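# Swing a loose 3-D printer's door fully open

## Task

Open the door of the 3-D printer, which sits unfixed on the desk, to its fullest extent. Every foot of the printer must still rest on the desk at the end, and the printer must not be knocked over or left leaning. Finally release it and back the robot away; the door must stay open without the robot holding it.

## Robot and tools

ROBOT. An omnidirectional wheeled base with a column about 1.75 m high. A carriage rides the column over 1.0 m of travel (lift_m) and carries two identical six-joint arms, each ending in a two-finger gripper. The arm bases sit roughly 0.57 m + lift_m above the floor, and carriage parts hang about 0.15 m lower than that. Reach from the shoulder is about 0.78 m, but a hand gets only about 0.38 m below its arm base. A hand measures about 0.16 m long and 0.1 m wide (0.14 m when open). Parked arm joints 1 to 6: 0, 0.05, 0.05, 1.45, 0, 0; with both parked the robot spans about 0.95 m by 0.7 m. The wheel motors are weak (2 N m), so drives stop on contact at light pushes.

CAMERAS. carriage_camera is fixed on the carriage, facing forward and tilted about 20 degrees down. left_wrist_camera and right_wrist_camera look out past the fingertips. All images are 672x504 pixels.

FRAMES. Base frame: origin on the floor below the base centre, x forward, y left, z up. left_hand and right_hand are reported in this frame as the midpoint between the finger pads; quat_wxyz rotates base axes into hand axes (hand z along the fingers, fingers open along hand y; a hand pointing straight up with joints 1, 5, 6 at 0 reads (1, 0, 0, 0)). Hand readings can be off, more so when stretched. Odometry frame = base frame at scene start; base_odometry counts wheel turns, so slip looks like travel; heading is positive left, -3.142 to 3.142.

TOOLS.
execute_actions: arguments actions (a list holding one action, or empty to just read state and images) and cameras (list of camera names, or "all"; omitted/null means all; [] means none). One action may contain base, joints, or both; they start together and may finish at different times.
- base: exactly one relative offset from where the base last measured itself. translate_m: straight drive in metres, forward positive, -2 to 2. strafe_m: sideways in metres, left positive, -2 to 2. rotate_rad: turn in place in radians, counter-clockwise (left) positive, -6.3 to 6.3.
- joints: a single dictionary, keyed by joint name, covering both arms and the lift; each value is an absolute target, not an offset. lift_m 0 to 1 m. For each arm (prefix left_ or right_): joint1_rad -2.617 to 3.054 (swing about vertical, 0 forward, positive left); joint2_rad 0 to 3.141 (shoulder: 0 upper arm back and level, 1.57 upright, 3.14 forward and level); joint3_rad 0 to 3.141 (elbow: 0 folded, 3.14 straight); joint4_rad -1.57 to 1.57 (wrist pitch, positive lifts fingertips); joint5_rad -1.57 to 1.57 (wrist yaw, positive turns fingertips to the right, opposite sense to joint1); joint6_rad -2.094 to 2.094 (roll about the finger axis, positive clockwise viewed from the forearm); gripper_m 0 to 0.093 m pad gap. Omitted joints may keep pushing to older targets. Unknown keys or out-of-range numbers make the whole call be rejected with no motion. An action lasts at most 15 s.
wait: seconds (0 to 10); nothing new is commanded; returns state and images.
zoom_image: camera and region [x0, y0, x1, y1] in pixels of that camera's latest full image, top-left origin, at most 504 by 504; returns a closer view.
finished_scene: scene (integer) ends the current scene irreversibly; the result reports success.

RESULTS. base_status and joint_status say how each commanded motion ended: done (for the base, wheels turned the full amount even if slipping; a tiny move may stop short and still say done), off_target (resting short, possibly still pushing), contact_stop or time_out (target dropped, holds where it stopped). "joint command not followed" with a cause line means a self-collision check blocked an arm's targets (the gripper still moves); joints show not_followed and may be retried with later actions. on_its_own lists uncommanded behaviour; "held at" is a held target, not a position. motor_effort is percent of maximum, positive toward higher joint values, bracket = peak in the last action; readings have fixed bias and noise. A lift effort that keeps dropping while lowering means a hand is resting on something. drive_wheels larger at rest than after a free move means the base is still pressing. ARM HIT means an arm struck the robot. MOTOR HOT appears from 75 °C; OVER-TEMPERATURE FAULT marks a heat stop (90 °C pauses that arm 10 s; 100 °C makes it go limp and drop), after which joints read limit_stop_at_motor_heat and the target must be resent. Stretched arms heat quickly even unloaded. If a call reports a stop, later calls in the same reply are skipped.

CAUTIONS. The printer is loose: pull the door gently and keep the body from shoving the printer or desk. Contact stops come after the hit and may be late; after a blocked drive, back off about 0.2 m (or turn back) and repeat once if still pressed; a retreat may stop spuriously, retry. Don't reverse into table edges the column can catch. Arms have no contact stop and snap to targets when freed. Avoid arms pressing or striking each other; when withheld, move that arm clear first, then the other. The robot can tip, especially with the carriage high, arms outstretched, pulling, or sudden stops; only images reveal a lean. The robot keeps its last command while you think. Before finishing, release the door and move away so it stays open on its own.

Each tool is called after "Emit:" by a JSON object that holds its "op" and its "data", one argument or row to a line.

## Session

Emit:
{"op": "execute_actions", "data": {
  "actions": []
}}

Scene clock: 0.00 s.
base_odometry: x=+0.000 y=+0.000 heading=+0.000 (m, m, rad; odometry frame)
base_status: not commanded
joint_positions: lift_m=+0.297 left_joint1_rad=+0.012 left_joint2_rad=+0.041 left_joint3_rad=+0.036 left_joint4_rad=+1.447 left_joint5_rad=+0.022 left_joint6_rad=+0.034 left_gripper_m=+0.095 right_joint1_rad=-0.019 right_joint2_rad=+0.023 right_joint3_rad=+0.024 right_joint4_rad=+1.486 right_joint5_rad=+0.016 right_joint6_rad=-0.042 right_gripper_m=+0.094
joint_status: not commanded
motor_effort: lift_m=+17 drive_wheels=-4 (%)
left_hand: x=+0.2977 y=+0.3265 z=+1.2734 quat_wxyz=(+0.998, +0.012, +0.064, +0.022) (m; base frame)
right_hand: x=+0.2859 y=-0.3331 z=+1.2713 quat_wxyz=(+0.999, +0.008, +0.042, -0.031) (m; base frame)
pictures: carriage_camera, left_wrist_camera, right_wrist_camera
Images, in order (width x height): carriage_camera 672x504, left_wrist_camera 672x504, right_wrist_camera 672x504.

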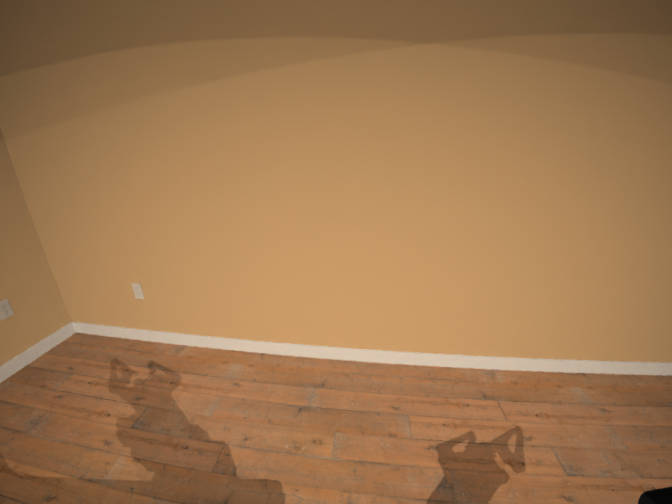

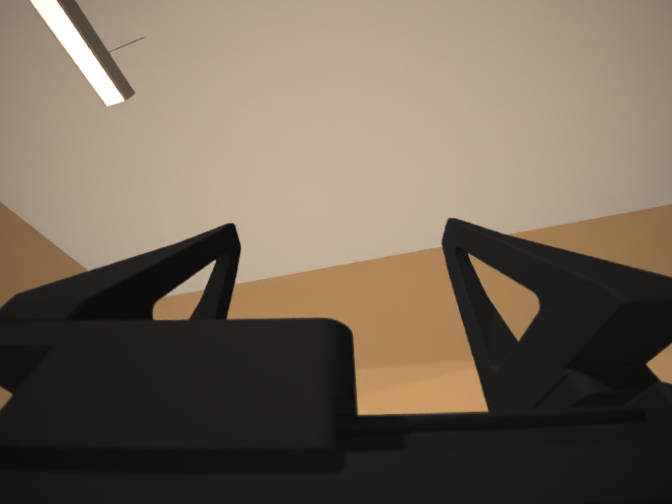

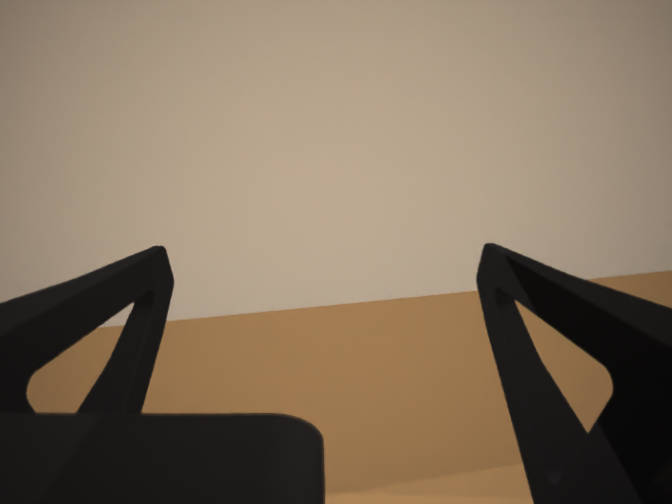

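Emit:
{"op": "execute_actions", "data": {
  "actions": [
    {"base":{"rotate_rad":-2.0}}
  ],
  "cameras": ["carriage_camera"]
}}

Scene clock: 5.47 s.
base_odometry: x=+0.000 y=+0.000 heading=-1.998 (m, m, rad; odometry frame)
base_status: done
joint_positions: lift_m=+0.297 left_joint1_rad=+0.012 left_joint2_rad=+0.041 left_joint3_rad=+0.036 left_joint4_rad=+1.444 left_joint5_rad=+0.022 left_joint6_rad=+0.034 left_gripper_m=+0.095 right_joint1_rad=-0.019 right_joint2_rad=+0.023 right_joint3_rad=+0.024 right_joint4_rad=+1.485 right_joint5_rad=+0.016 right_joint6_rad=-0.042 right_gripper_m=+0.094
joint_status: not commanded
motor_effort: lift_m=+17(17) drive_wheels=+17(45) (%)
left_hand: x=+0.2984 y=+0.3265 z=+1.2733 quat_wxyz=(+0.998, +0.012, +0.066, +0.022) (m; base frame)
right_hand: x=+0.2861 y=-0.3332 z=+1.2713 quat_wxyz=(+0.999, +0.008, +0.042, -0.031) (m; base frame)
pictures: carriage_camera
Images, in order (width x height): carriage_camera 672x504.

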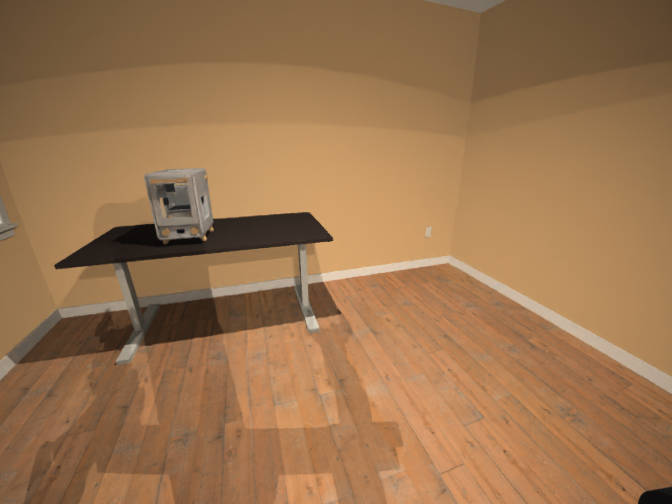

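Emit:
{"op": "execute_actions", "data": {
  "actions": [
    {"base":{"rotate_rad":0.3}}
  ],
  "cameras": []
}}

Emit:
{"op": "execute_actions", "data": {
  "actions": [
    {"base":{"strafe_m":0.45}}
  ],
  "cameras": []
}}

Emit:
{"op": "execute_actions", "data": {
  "actions": [
    {"base":{"translate_m":0.8}}
  ],
  "cameras": ["carriage_camera"]
}}

Emit:
{"op": "zoom_image", "data": {
  "camera": "carriage_camera",
  "region": [200,100,500,325]
}}

Scene clock: 11.40 s.
base_odometry: x=+0.000 y=+0.000 heading=-1.700 (m, m, rad; odometry frame)
base_status: done
joint_positions: lift_m=+0.297 left_joint1_rad=+0.012 left_joint2_rad=+0.041 left_joint3_rad=+0.036 left_joint4_rad=+1.443 left_joint5_rad=+0.022 left_joint6_rad=+0.034 left_gripper_m=+0.095 right_joint1_rad=-0.019 right_joint2_rad=+0.023 right_joint3_rad=+0.024 right_joint4_rad=+1.486 right_joint5_rad=+0.016 right_joint6_rad=-0.042 right_gripper_m=+0.094
joint_status: not commanded
motor_effort: lift_m=+17(17) drive_wheels=-25(42) (%)
left_hand: x=+0.2985 y=+0.3265 z=+1.2733 quat_wxyz=(+0.998, +0.012, +0.066, +0.022) (m; base frame)
right_hand: x=+0.2859 y=-0.3331 z=+1.2713 quat_wxyz=(+0.999, +0.008, +0.042, -0.031) (m; base frame)
pictures: none
No camera images: the call's "cameras" was empty. Leave "cameras" out to get every camera's image.

Scene clock: 14.50 s.
base_odometry: x=+0.447 y=-0.059 heading=-1.702 (m, m, rad; odometry frame)
base_status: done
joint_positions: lift_m=+0.297 left_joint1_rad=+0.012 left_joint2_rad=+0.041 left_joint3_rad=+0.036 left_joint4_rad=+1.443 left_joint5_rad=+0.022 left_joint6_rad=+0.034 left_gripper_m=+0.095 right_joint1_rad=-0.019 right_joint2_rad=+0.023 right_joint3_rad=+0.024 right_joint4_rad=+1.485 right_joint5_rad=+0.016 right_joint6_rad=-0.042 right_gripper_m=+0.094
joint_status: not commanded
motor_effort: lift_m=+17(17) drive_wheels=-12(42) (%)
left_hand: x=+0.2985 y=+0.3265 z=+1.2733 quat_wxyz=(+0.998, +0.012, +0.066, +0.022) (m; base frame)
right_hand: x=+0.2860 y=-0.3332 z=+1.2713 quat_wxyz=(+0.999, +0.008, +0.042, -0.031) (m; base frame)
pictures: none
No camera images: the call's "cameras" was empty. Leave "cameras" out to get every camera's image.

Scene clock: 18.47 s.
base_odometry: x=+0.343 y=-0.852 heading=-1.701 (m, m, rad; odometry frame)
base_status: done
joint_positions: lift_m=+0.297 left_joint1_rad=+0.012 left_joint2_rad=+0.041 left_joint3_rad=+0.036 left_joint4_rad=+1.445 left_joint5_rad=+0.022 left_joint6_rad=+0.034 left_gripper_m=+0.095 right_joint1_rad=-0.019 right_joint2_rad=+0.023 right_joint3_rad=+0.024 right_joint4_rad=+1.487 right_joint5_rad=+0.016 right_joint6_rad=-0.042 right_gripper_m=+0.094
joint_status: not commanded
motor_effort: lift_m=+17(17) drive_wheels=-12(37) (%)
left_hand: x=+0.2981 y=+0.3265 z=+1.2733 quat_wxyz=(+0.998, +0.012, +0.065, +0.022) (m; base frame)
right_hand: x=+0.2856 y=-0.3331 z=+1.2713 quat_wxyz=(+0.999, +0.008, +0.041, -0.031) (m; base frame)
pictures: carriage_camera
Images, in order (width x height): carriage_camera 672x504.

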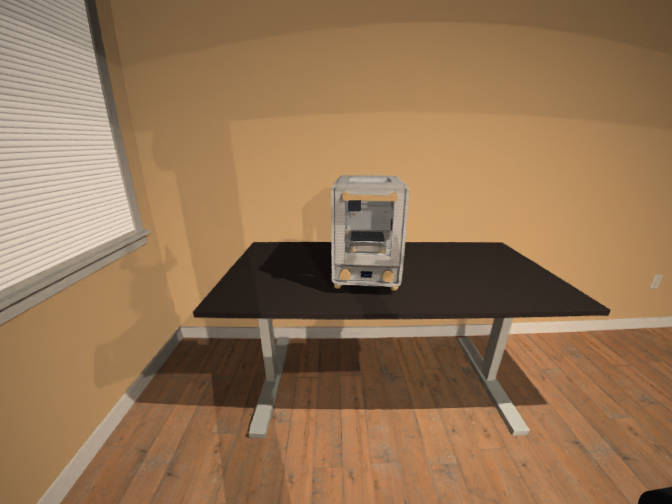

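Region (200, 100, 500, 325) of carriage_camera's 672x504 image, scaled by 1.680, with more detail than that image has; it fills the top 378 rows of this view, and the rest is white.

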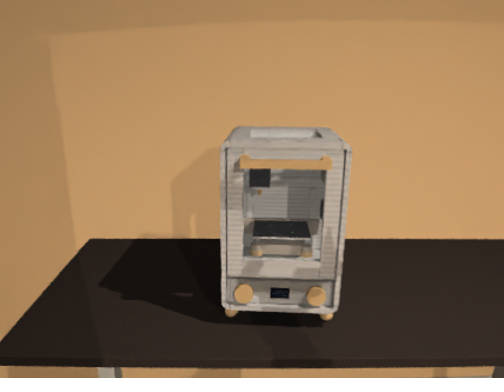

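Emit:
{"op": "execute_actions", "data": {
  "actions": [
    {"base":{"translate_m":0.25},"joints":{"right_joint2_rad":1.3,"right_joint3_rad":1.0,"right_joint4_rad":0.3,"right_joint6_rad":1.57,"lift_m":0.4}}
  ]
}}

Emit:
{"op": "zoom_image", "data": {
  "camera": "carriage_camera",
  "region": [260,120,500,360]
}}

Scene clock: 24.43 s.
base_odometry: x=+0.311 y=-1.100 heading=-1.700 (m, m, rad; odometry frame)
base_status: done
joint_positions: lift_m=+0.400 left_joint1_rad=+0.012 left_joint2_rad=+0.041 left_joint3_rad=+0.036 left_joint4_rad=+1.446 left_joint5_rad=+0.022 left_joint6_rad=+0.034 left_gripper_m=+0.095 right_joint1_rad=-0.019 right_joint2_rad=+1.306 right_joint3_rad=+0.970 right_joint4_rad=+0.293 right_joint5_rad=+0.016 right_joint6_rad=+1.561 right_gripper_m=+0.094
joint_status: all done
motor_effort: lift_m=+17(22) drive_wheels=-11(38) (%)
left_hand: x=+0.2978 y=+0.3265 z=+1.3760 quat_wxyz=(+0.998, +0.012, +0.064, +0.022) (m; base frame)
right_hand: x=+0.7121 y=-0.3414 z=+1.2825 quat_wxyz=(+0.500, +0.517, +0.504, +0.478) (m; base frame)
pictures: carriage_camera, left_wrist_camera, right_wrist_camera
Images, in order (width x height): carriage_camera 672x504, left_wrist_camera 672x504, right_wrist_camera 672x504.

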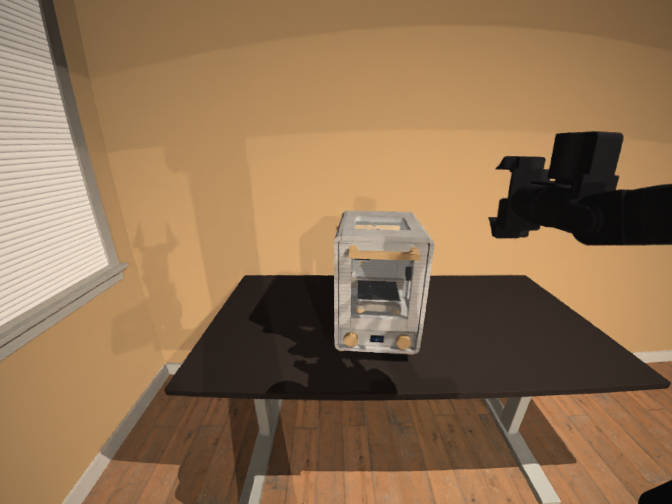

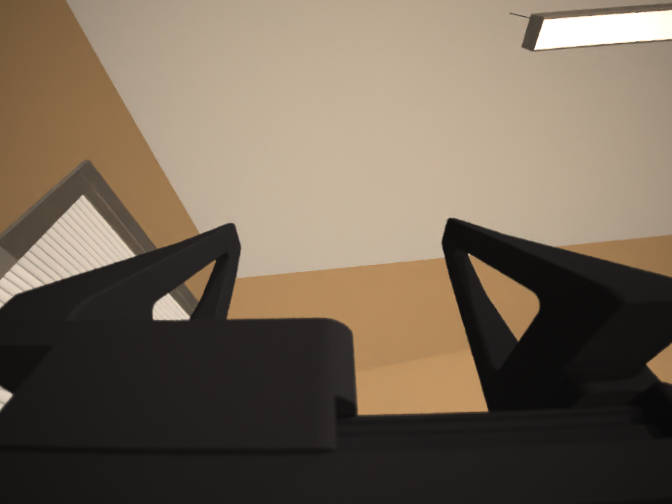

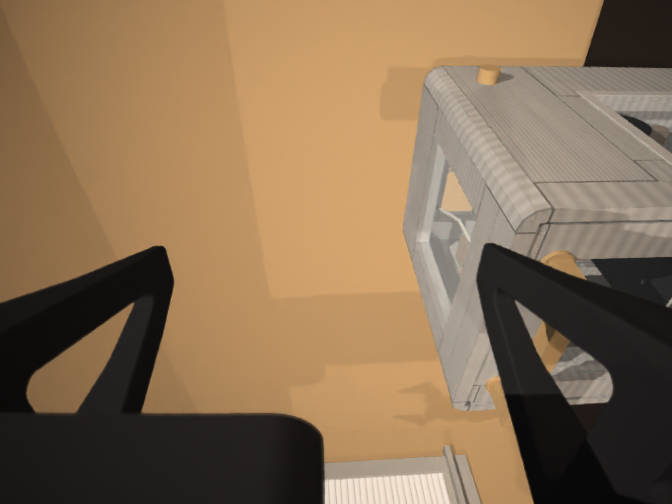

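Region (260, 120, 500, 360) of carriage_camera's 672x504 image, scaled by 2.100, with more detail than that image has.

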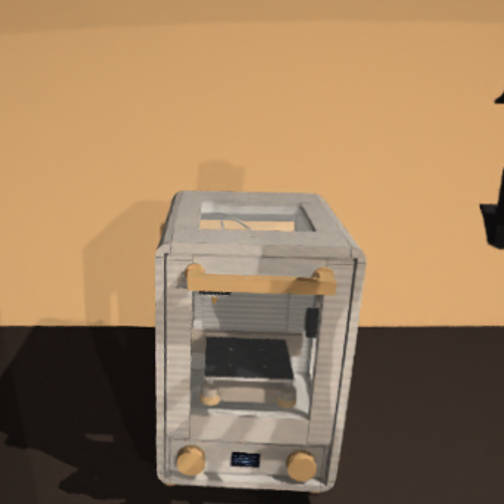

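Emit:
{"op": "execute_actions", "data": {
  "actions": [
    {"base":{"strafe_m":0.21},"joints":{"lift_m":0.21,"right_gripper_m":0.06}}
  ],
  "cameras": []
}}

Emit:
{"op": "execute_actions", "data": {
  "actions": [
    {"base":{"translate_m":0.1}}
  ],
  "cameras": ["carriage_camera","right_wrist_camera"]
}}

Scene clock: 32.50 s.
base_odometry: x=+0.520 y=-1.128 heading=-1.700 (m, m, rad; odometry frame)
base_status: done
joint_positions: lift_m=+0.210 left_joint1_rad=+0.012 left_joint2_rad=+0.041 left_joint3_rad=+0.036 left_joint4_rad=+1.446 left_joint5_rad=+0.023 left_joint6_rad=+0.034 left_gripper_m=+0.095 right_joint1_rad=-0.019 right_joint2_rad=+1.306 right_joint3_rad=+0.982 right_joint4_rad=+0.293 right_joint5_rad=+0.016 right_joint6_rad=+1.561 right_gripper_m=+0.060
joint_status: all done
motor_effort: lift_m=+16(16) drive_wheels=-7(33) (%)
left_hand: x=+0.2978 y=+0.3264 z=+1.1862 quat_wxyz=(+0.998, +0.012, +0.064, +0.022) (m; base frame)
right_hand: x=+0.7124 y=-0.3414 z=+1.0986 quat_wxyz=(+0.503, +0.514, +0.501, +0.481) (m; base frame)
pictures: none
No camera images: the call's "cameras" was empty. Leave "cameras" out to get every camera's image.

Scene clock: 34.17 s.
base_odometry: x=+0.507 y=-1.227 heading=-1.699 (m, m, rad; odometry frame)
base_status: done
joint_positions: lift_m=+0.210 left_joint1_rad=+0.012 left_joint2_rad=+0.041 left_joint3_rad=+0.036 left_joint4_rad=+1.446 left_joint5_rad=+0.023 left_joint6_rad=+0.034 left_gripper_m=+0.095 right_joint1_rad=-0.019 right_joint2_rad=+1.306 right_joint3_rad=+0.982 right_joint4_rad=+0.295 right_joint5_rad=+0.016 right_joint6_rad=+1.561 right_gripper_m=+0.060
joint_status: not commanded
motor_effort: lift_m=+16(16) drive_wheels=-10(33) (%)
left_hand: x=+0.2979 y=+0.3264 z=+1.1862 quat_wxyz=(+0.998, +0.012, +0.065, +0.022) (m; base frame)
right_hand: x=+0.7125 y=-0.3414 z=+1.0990 quat_wxyz=(+0.504, +0.514, +0.501, +0.481) (m; base frame)
pictures: carriage_camera, right_wrist_camera
Images, in order (width x height): carriage_camera 672x504, right_wrist_camera 672x504.

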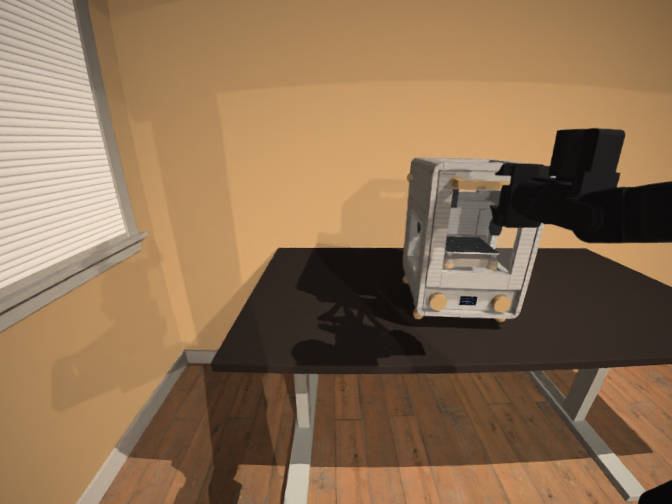

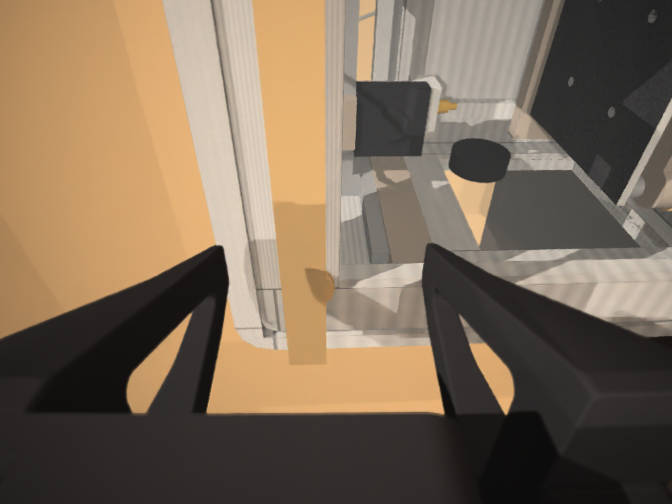

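Emit:
{"op": "execute_actions", "data": {
  "actions": [
    {"base":{"translate_m":0.04},"joints":{"lift_m":0.218}}
  ],
  "cameras": ["carriage_camera","right_wrist_camera"]
}}

Scene clock: 37.50 s.
base_odometry: x=+0.502 y=-1.267 heading=-1.698 (m, m, rad; odometry frame)
base_status: done
joint_positions: lift_m=+0.218 left_joint1_rad=+0.012 left_joint2_rad=+0.041 left_joint3_rad=+0.036 left_joint4_rad=+1.446 left_joint5_rad=+0.023 left_joint6_rad=+0.034 left_gripper_m=+0.095 right_joint1_rad=-0.019 right_joint2_rad=+1.302 right_joint3_rad=+0.982 right_joint4_rad=+0.300 right_joint5_rad=+0.017 right_joint6_rad=+1.561 right_gripper_m=+0.060
joint_status: all done
motor_effort: lift_m=+18(22) drive_wheels=-9(37) (%)
left_hand: x=+0.2978 y=+0.3265 z=+1.1939 quat_wxyz=(+0.998, +0.012, +0.064, +0.022) (m; base frame)
right_hand: x=+0.7114 y=-0.3415 z=+1.1099 quat_wxyz=(+0.506, +0.512, +0.498, +0.484) (m; base frame)
pictures: carriage_camera, right_wrist_camera
Images, in order (width x height): carriage_camera 672x504, right_wrist_camera 672x504.

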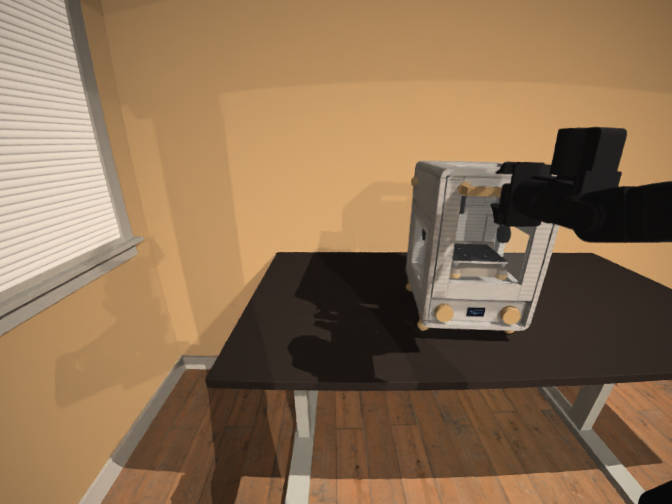

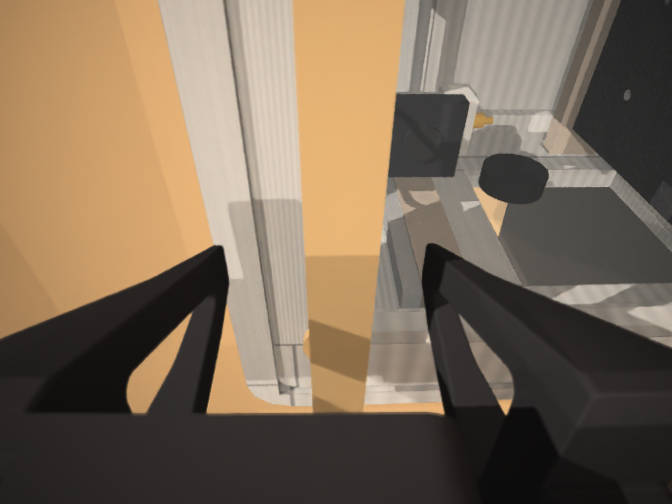

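Emit:
{"op": "execute_actions", "data": {
  "actions": [
    {"joints":{"right_gripper_m":0.0,"lift_m":0.213}}
  ],
  "cameras": []
}}

Emit:
{"op": "execute_actions", "data": {
  "actions": [
    {"base":{"translate_m":-0.05}}
  ],
  "cameras": ["carriage_camera","right_wrist_camera"]
}}

Scene clock: 40.60 s.
base_odometry: x=+0.502 y=-1.267 heading=-1.698 (m, m, rad; odometry frame)
base_status: not commanded
joint_positions: lift_m=+0.213 left_joint1_rad=+0.012 left_joint2_rad=+0.041 left_joint3_rad=+0.036 left_joint4_rad=+1.447 left_joint5_rad=+0.023 left_joint6_rad=+0.034 left_gripper_m=+0.095 right_joint1_rad=-0.019 right_joint2_rad=+1.302 right_joint3_rad=+0.982 right_joint4_rad=+0.301 right_joint5_rad=+0.017 right_joint6_rad=+1.564 right_gripper_m=+0.015
joint_status: right_gripper_m off_target (ended at +0.015, target +0.000); the others done
motor_effort: lift_m=+16(16) drive_wheels=-9(11) (%)
left_hand: x=+0.2977 y=+0.3265 z=+1.1892 quat_wxyz=(+0.998, +0.012, +0.064, +0.022) (m; base frame)
right_hand: x=+0.7115 y=-0.3415 z=+1.1059 quat_wxyz=(+0.506, +0.512, +0.497, +0.485) (m; base frame)
pictures: none
No camera images: the call's "cameras" was empty. Leave "cameras" out to get every camera's image.

Scene clock: 41.90 s.
base_odometry: x=+0.508 y=-1.217 heading=-1.699 (m, m, rad; odometry frame)
base_status: done
joint_positions: lift_m=+0.213 left_joint1_rad=+0.012 left_joint2_rad=+0.041 left_joint3_rad=+0.036 left_joint4_rad=+1.446 left_joint5_rad=+0.023 left_joint6_rad=+0.034 left_gripper_m=+0.095 right_joint1_rad=-0.017 right_joint2_rad=+1.322 right_joint3_rad=+0.987 right_joint4_rad=+0.288 right_joint5_rad=-0.015 right_joint6_rad=+1.566 right_gripper_m=+0.017
joint_status: not commanded
motor_effort: lift_m=+16(16) drive_wheels=-10(46) (%)
left_hand: x=+0.2979 y=+0.3265 z=+1.1892 quat_wxyz=(+0.998, +0.012, +0.065, +0.022) (m; base frame)
right_hand: x=+0.7162 y=-0.3353 z=+1.0962 quat_wxyz=(+0.490, +0.511, +0.512, +0.487) (m; base frame)
pictures: carriage_camera, right_wrist_camera
Images, in order (width x height): carriage_camera 672x504, right_wrist_camera 672x504.

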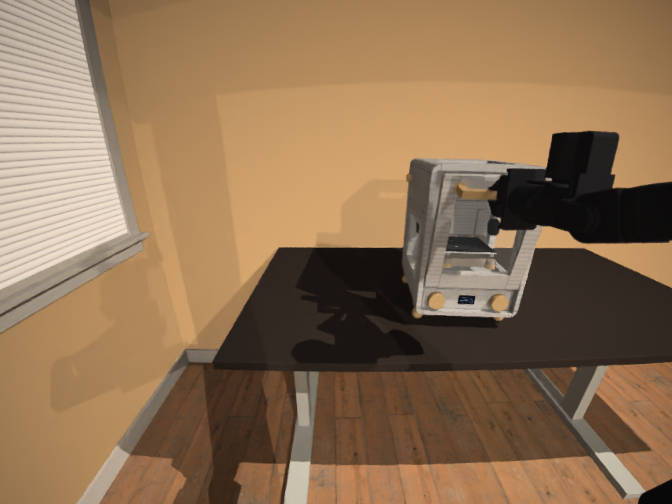

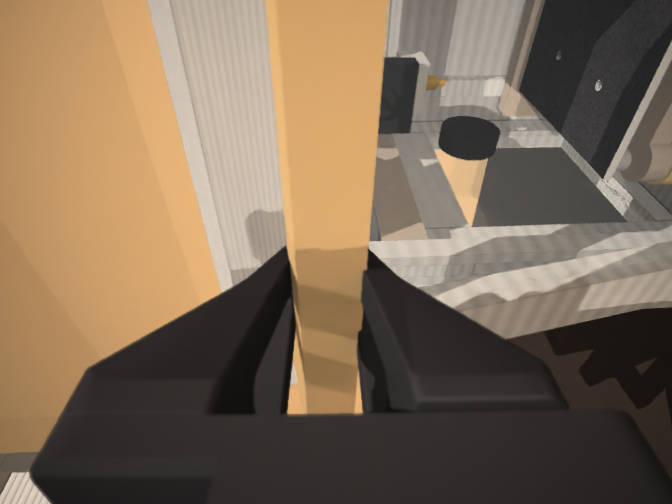

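Emit:
{"op": "execute_actions", "data": {
  "actions": [
    {"base":{"translate_m":-0.05},"joints":{"right_joint4_rad":0.55,"lift_m":0.15}}
  ],
  "cameras": ["carriage_camera","right_wrist_camera"]
}}

Scene clock: 47.17 s.
base_odometry: x=+0.515 y=-1.168 heading=-1.700 (m, m, rad; odometry frame)
base_status: done
joint_positions: lift_m=+0.150 left_joint1_rad=+0.012 left_joint2_rad=+0.041 left_joint3_rad=+0.036 left_joint4_rad=+1.445 left_joint5_rad=+0.023 left_joint6_rad=+0.034 left_gripper_m=+0.095 right_joint1_rad=-0.010 right_joint2_rad=+1.332 right_joint3_rad=+0.987 right_joint4_rad=+0.480 right_joint5_rad=-0.030 right_joint6_rad=+1.556 right_gripper_m=+0.017
joint_status: right_joint4_rad off_target (ended at +0.480, target +0.550); the others done
motor_effort: lift_m=+17(17) drive_wheels=-15(44) (%)
left_hand: x=+0.2980 y=+0.3265 z=+1.1261 quat_wxyz=(+0.998, +0.012, +0.065, +0.022) (m; base frame)
right_hand: x=+0.7166 y=-0.3293 z=+1.0756 quat_wxyz=(+0.532, +0.456, +0.474, +0.533) (m; base frame)
pictures: carriage_camera, right_wrist_camera
Images, in order (width x height): carriage_camera 672x504, right_wrist_camera 672x504.

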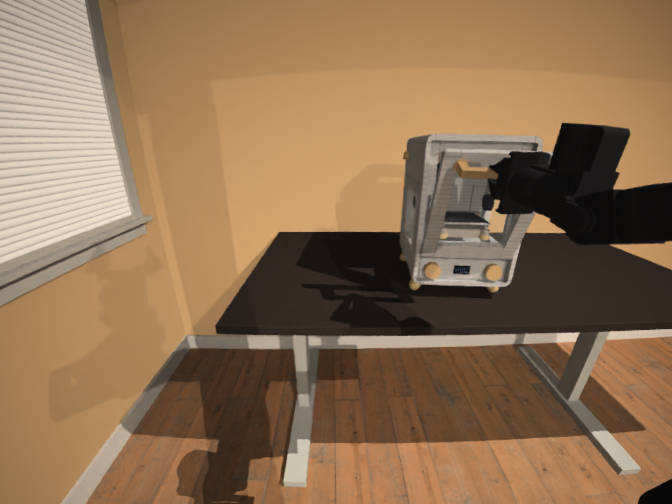

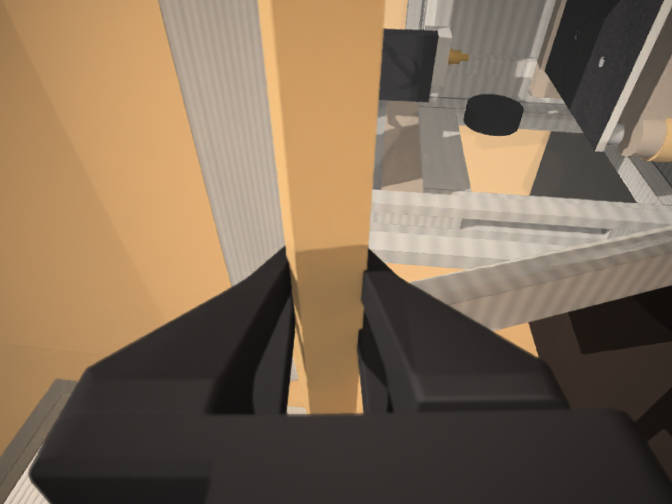

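Emit:
{"op": "execute_actions", "data": {
  "actions": [
    {"base":{"translate_m":-0.055},"joints":{"right_joint4_rad":0.85,"lift_m":0.065}}
  ],
  "cameras": ["carriage_camera","right_wrist_camera"]
}}

Scene clock: 49.73 s.
base_odometry: x=+0.522 y=-1.114 heading=-1.699 (m, m, rad; odometry frame)
base_status: done
joint_positions: lift_m=+0.065 left_joint1_rad=+0.012 left_joint2_rad=+0.041 left_joint3_rad=+0.036 left_joint4_rad=+1.445 left_joint5_rad=+0.023 left_joint6_rad=+0.034 left_gripper_m=+0.095 right_joint1_rad=-0.005 right_joint2_rad=+1.354 right_joint3_rad=+0.987 right_joint4_rad=+0.694 right_joint5_rad=-0.032 right_joint6_rad=+1.537 right_gripper_m=+0.018
joint_status: right_joint4_rad off_target (ended at +0.694, target +0.850); the others done
motor_effort: lift_m=+17(17) drive_wheels=+2(28) (%)
left_hand: x=+0.2981 y=+0.3265 z=+1.0410 quat_wxyz=(+0.998, +0.012, +0.065, +0.022) (m; base frame)
right_hand: x=+0.7108 y=-0.3265 z=+1.0324 quat_wxyz=(+0.579, +0.397, +0.427, +0.570) (m; base frame)
pictures: carriage_camera, right_wrist_camera
Images, in order (width x height): carriage_camera 672x504, right_wrist_camera 672x504.

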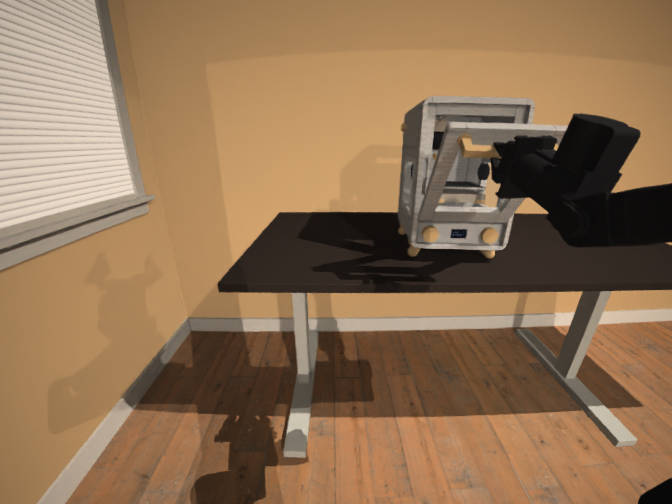

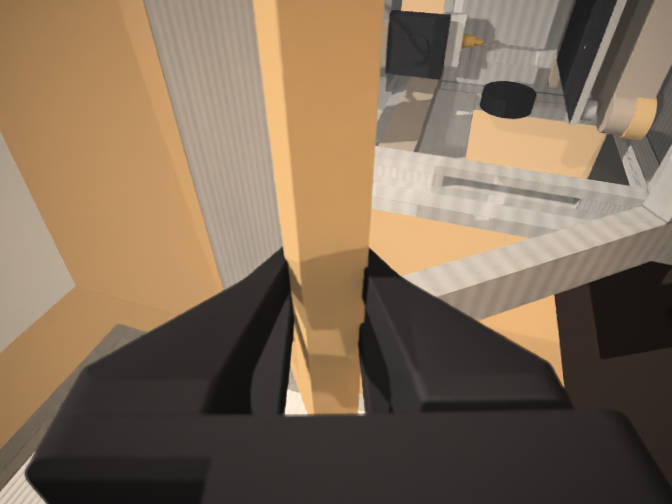

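Emit:
{"op": "execute_actions", "data": {
  "actions": [
    {"base":{"translate_m":-0.04},"joints":{"right_joint4_rad":1.15,"lift_m":0.02,"right_joint3_rad":0.88}}
  ],
  "cameras": ["carriage_camera","right_wrist_camera"]
}}

Emit:
{"op": "execute_actions", "data": {
  "actions": [
    {"joints":{"right_gripper_m":0.03}}
  ],
  "cameras": ["carriage_camera","right_wrist_camera"]
}}

Scene clock: 53.57 s.
base_odometry: x=+0.527 y=-1.074 heading=-1.699 (m, m, rad; odometry frame)
base_status: done
joint_positions: lift_m=+0.020 left_joint1_rad=+0.012 left_joint2_rad=+0.041 left_joint3_rad=+0.036 left_joint4_rad=+1.445 left_joint5_rad=+0.023 left_joint6_rad=+0.034 left_gripper_m=+0.095 right_joint1_rad=-0.009 right_joint2_rad=+1.368 right_joint3_rad=+0.862 right_joint4_rad=+0.921 right_joint5_rad=-0.001 right_joint6_rad=+1.537 right_gripper_m=+0.019
joint_status: right_joint4_rad off_target (ended at +0.921, target +1.150); the others done
motor_effort: lift_m=+17(17) drive_wheels=+8(45) (%)
left_hand: x=+0.2982 y=+0.3265 z=+0.9960 quat_wxyz=(+0.998, +0.012, +0.065, +0.022) (m; base frame)
right_hand: x=+0.6997 y=-0.3337 z=+0.9742 quat_wxyz=(+0.605, +0.381, +0.391, +0.580) (m; base frame)
pictures: carriage_camera, right_wrist_camera
Images, in order (width x height): carriage_camera 672x504, right_wrist_camera 672x504.

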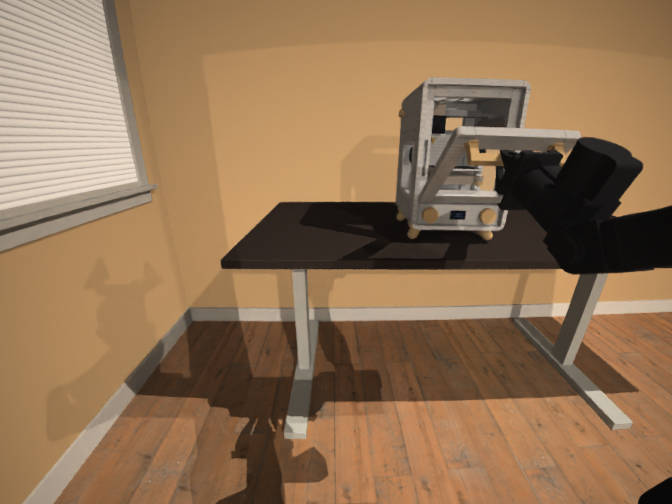

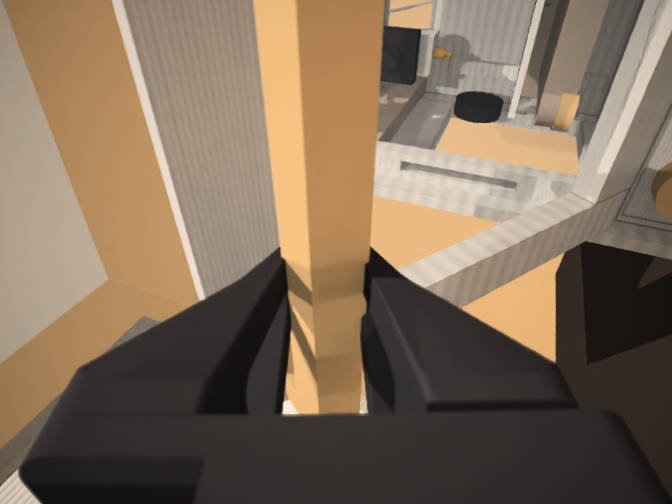

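Scene clock: 54.10 s.
base_odometry: x=+0.527 y=-1.074 heading=-1.699 (m, m, rad; odometry frame)
base_status: not commanded
joint_positions: lift_m=+0.020 left_joint1_rad=+0.012 left_joint2_rad=+0.041 left_joint3_rad=+0.036 left_joint4_rad=+1.445 left_joint5_rad=+0.023 left_joint6_rad=+0.034 left_gripper_m=+0.095 right_joint1_rad=-0.009 right_joint2_rad=+1.367 right_joint3_rad=+0.862 right_joint4_rad=+0.932 right_joint5_rad=-0.001 right_joint6_rad=+1.554 right_gripper_m=+0.030
joint_status: all done
motor_effort: lift_m=+17(17) drive_wheels=+6(8) (%)
left_hand: x=+0.2981 y=+0.3265 z=+0.9960 quat_wxyz=(+0.998, +0.012, +0.065, +0.022) (m; base frame)
right_hand: x=+0.6983 y=-0.3337 z=+0.9771 quat_wxyz=(+0.602, +0.381, +0.384, +0.587) (m; base frame)
pictures: carriage_camera, right_wrist_camera
Images, in order (width x height): carriage_camera 672x504, right_wrist_camera 672x504.

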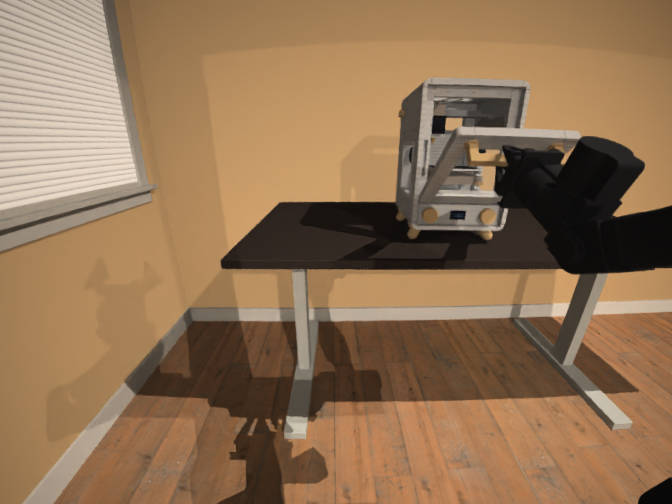

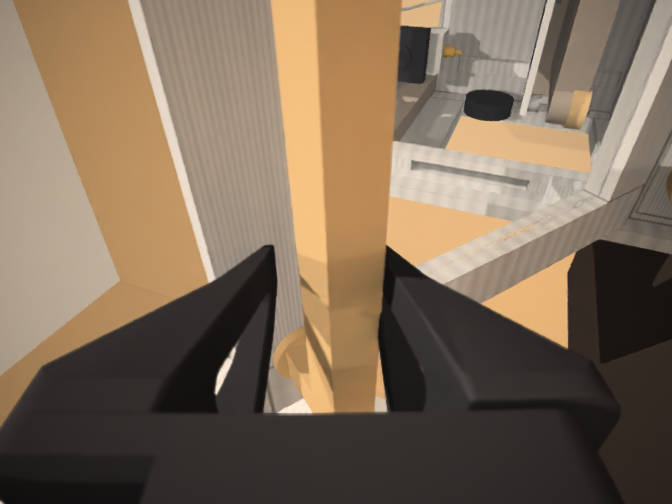

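Emit:
{"op": "execute_actions", "data": {
  "actions": [
    {"joints":{"right_joint4_rad":1.25,"lift_m":0.0,"right_joint3_rad":0.72,"right_gripper_m":0.024,"right_joint2_rad":1.32}}
  ],
  "cameras": ["carriage_camera","right_wrist_camera"]
}}

Scene clock: 58.70 s.
base_odometry: x=+0.527 y=-1.074 heading=-1.699 (m, m, rad; odometry frame)
base_status: not commanded
joint_positions: lift_m=+0.000 left_joint1_rad=+0.012 left_joint2_rad=+0.041 left_joint3_rad=+0.036 left_joint4_rad=+1.445 left_joint5_rad=+0.023 left_joint6_rad=+0.034 left_gripper_m=+0.095 right_joint1_rad=-0.009 right_joint2_rad=+1.368 right_joint3_rad=+0.714 right_joint4_rad=+1.098 right_joint5_rad=-0.007 right_joint6_rad=+1.558 right_gripper_m=+0.024
joint_status: right_joint4_rad off_target (ended at +1.097, target +1.250); the others done
motor_effort: lift_m=+16(16) drive_wheels=+6(8) (%)
left_hand: x=+0.2981 y=+0.3265 z=+0.9761 quat_wxyz=(+0.998, +0.012, +0.065, +0.022) (m; base frame)
right_hand: x=+0.6843 y=-0.3325 z=+0.9256 quat_wxyz=(+0.603, +0.375, +0.380, +0.593) (m; base frame)
pictures: carriage_camera, right_wrist_camera
Images, in order (width x height): carriage_camera 672x504, right_wrist_camera 672x504.

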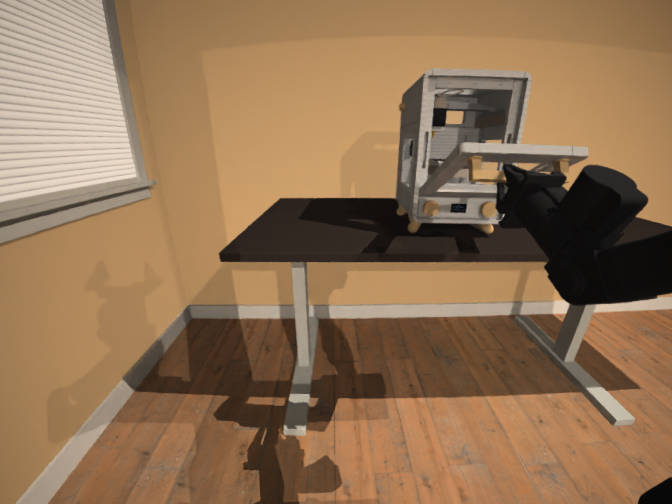

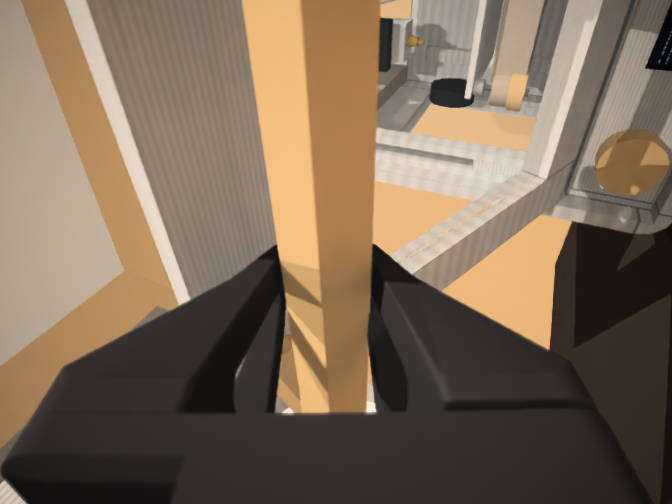

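Emit:
{"op": "execute_actions", "data": {
  "actions": [
    {"base":{"translate_m":-0.01},"joints":{"right_joint4_rad":1.57,"right_joint3_rad":0.55,"right_gripper_m":0.028,"right_joint2_rad":1.36}}
  ],
  "cameras": ["carriage_camera","right_wrist_camera"]
}}

Scene clock: 61.57 s.
base_odometry: x=+0.529 y=-1.065 heading=-1.699 (m, m, rad; odometry frame)
base_status: done
joint_positions: lift_m=+0.000 left_joint1_rad=+0.012 left_joint2_rad=+0.041 left_joint3_rad=+0.036 left_joint4_rad=+1.446 left_joint5_rad=+0.023 left_joint6_rad=+0.034 left_gripper_m=+0.095 right_joint1_rad=-0.010 right_joint2_rad=+1.370 right_joint3_rad=+0.541 right_joint4_rad=+1.544 right_joint5_rad=+0.011 right_joint6_rad=+1.561 right_gripper_m=+0.028
joint_status: all done
joint sent to its limit — the command would take right_joint4_rad past its upper limit, so that joint was sent only as far as its limit.
motor_effort: lift_m=+16(16) drive_wheels=-3(42) (%)
left_hand: x=+0.2979 y=+0.3265 z=+0.9761 quat_wxyz=(+0.998, +0.012, +0.065, +0.022) (m; base frame)
right_hand: x=+0.6272 y=-0.3353 z=+0.9426 quat_wxyz=(+0.651, +0.297, +0.290, +0.635) (m; base frame)
pictures: carriage_camera, right_wrist_camera
Images, in order (width x height): carriage_camera 672x504, right_wrist_camera 672x504.

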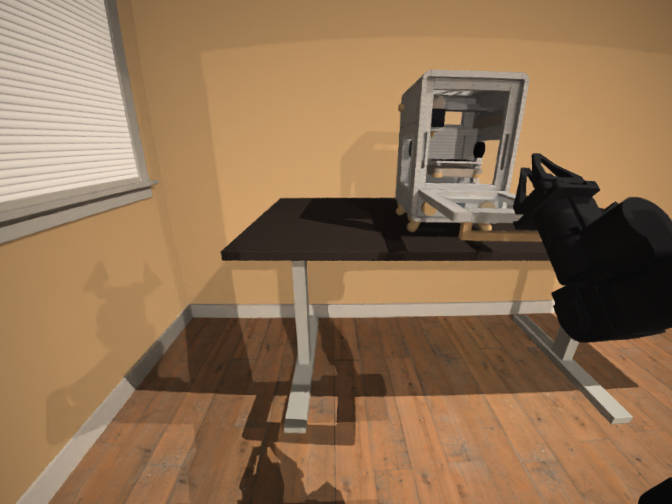

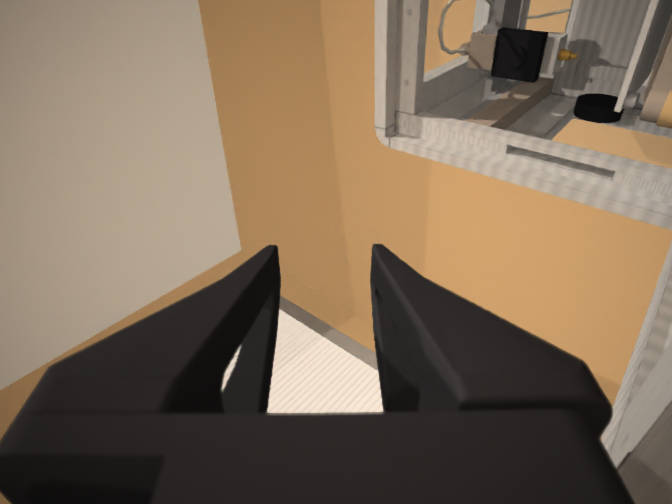

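Slipped and the door fell open. Back off and check.

Emit:
{"op": "execute_actions", "data": {
  "actions": [
    {"base":{"translate_m":-0.3},"joints":{"lift_m":0.08}}
  ],
  "cameras": ["carriage_camera"]
}}

Emit:
{"op": "zoom_image", "data": {
  "camera": "carriage_camera",
  "region": [340,90,540,290]
}}

Scene clock: 66.23 s.
base_odometry: x=+0.568 y=-0.767 heading=-1.699 (m, m, rad; odometry frame)
base_status: done
joint_positions: lift_m=+0.080 left_joint1_rad=+0.012 left_joint2_rad=+0.041 left_joint3_rad=+0.036 left_joint4_rad=+1.445 left_joint5_rad=+0.023 left_joint6_rad=+0.034 left_gripper_m=+0.095 right_joint1_rad=-0.010 right_joint2_rad=+1.370 right_joint3_rad=+0.541 right_joint4_rad=+1.555 right_joint5_rad=+0.012 right_joint6_rad=+1.561 right_gripper_m=+0.028
joint_status: all done
motor_effort: lift_m=+18(21) drive_wheels=-6(38) (%)
left_hand: x=+0.2981 y=+0.3265 z=+1.0559 quat_wxyz=(+0.998, +0.012, +0.065, +0.022) (m; base frame)
right_hand: x=+0.6253 y=-0.3356 z=+1.0245 quat_wxyz=(+0.653, +0.294, +0.286, +0.637) (m; base frame)
pictures: carriage_camera
Images, in order (width x height): carriage_camera 672x504.

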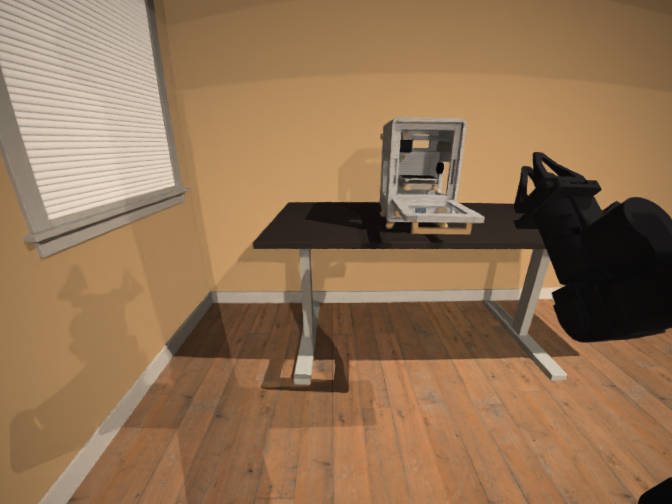

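Region (340, 90, 540, 290) of carriage_camera's 672x504 image, scaled by 2.520, with more detail than that image has.

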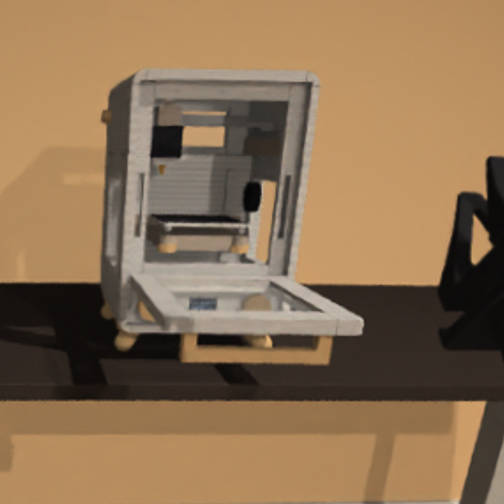

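Emit:
{"op": "finished_scene", "data": {
  "scene": 1
}}

The scene is finished: the task was done.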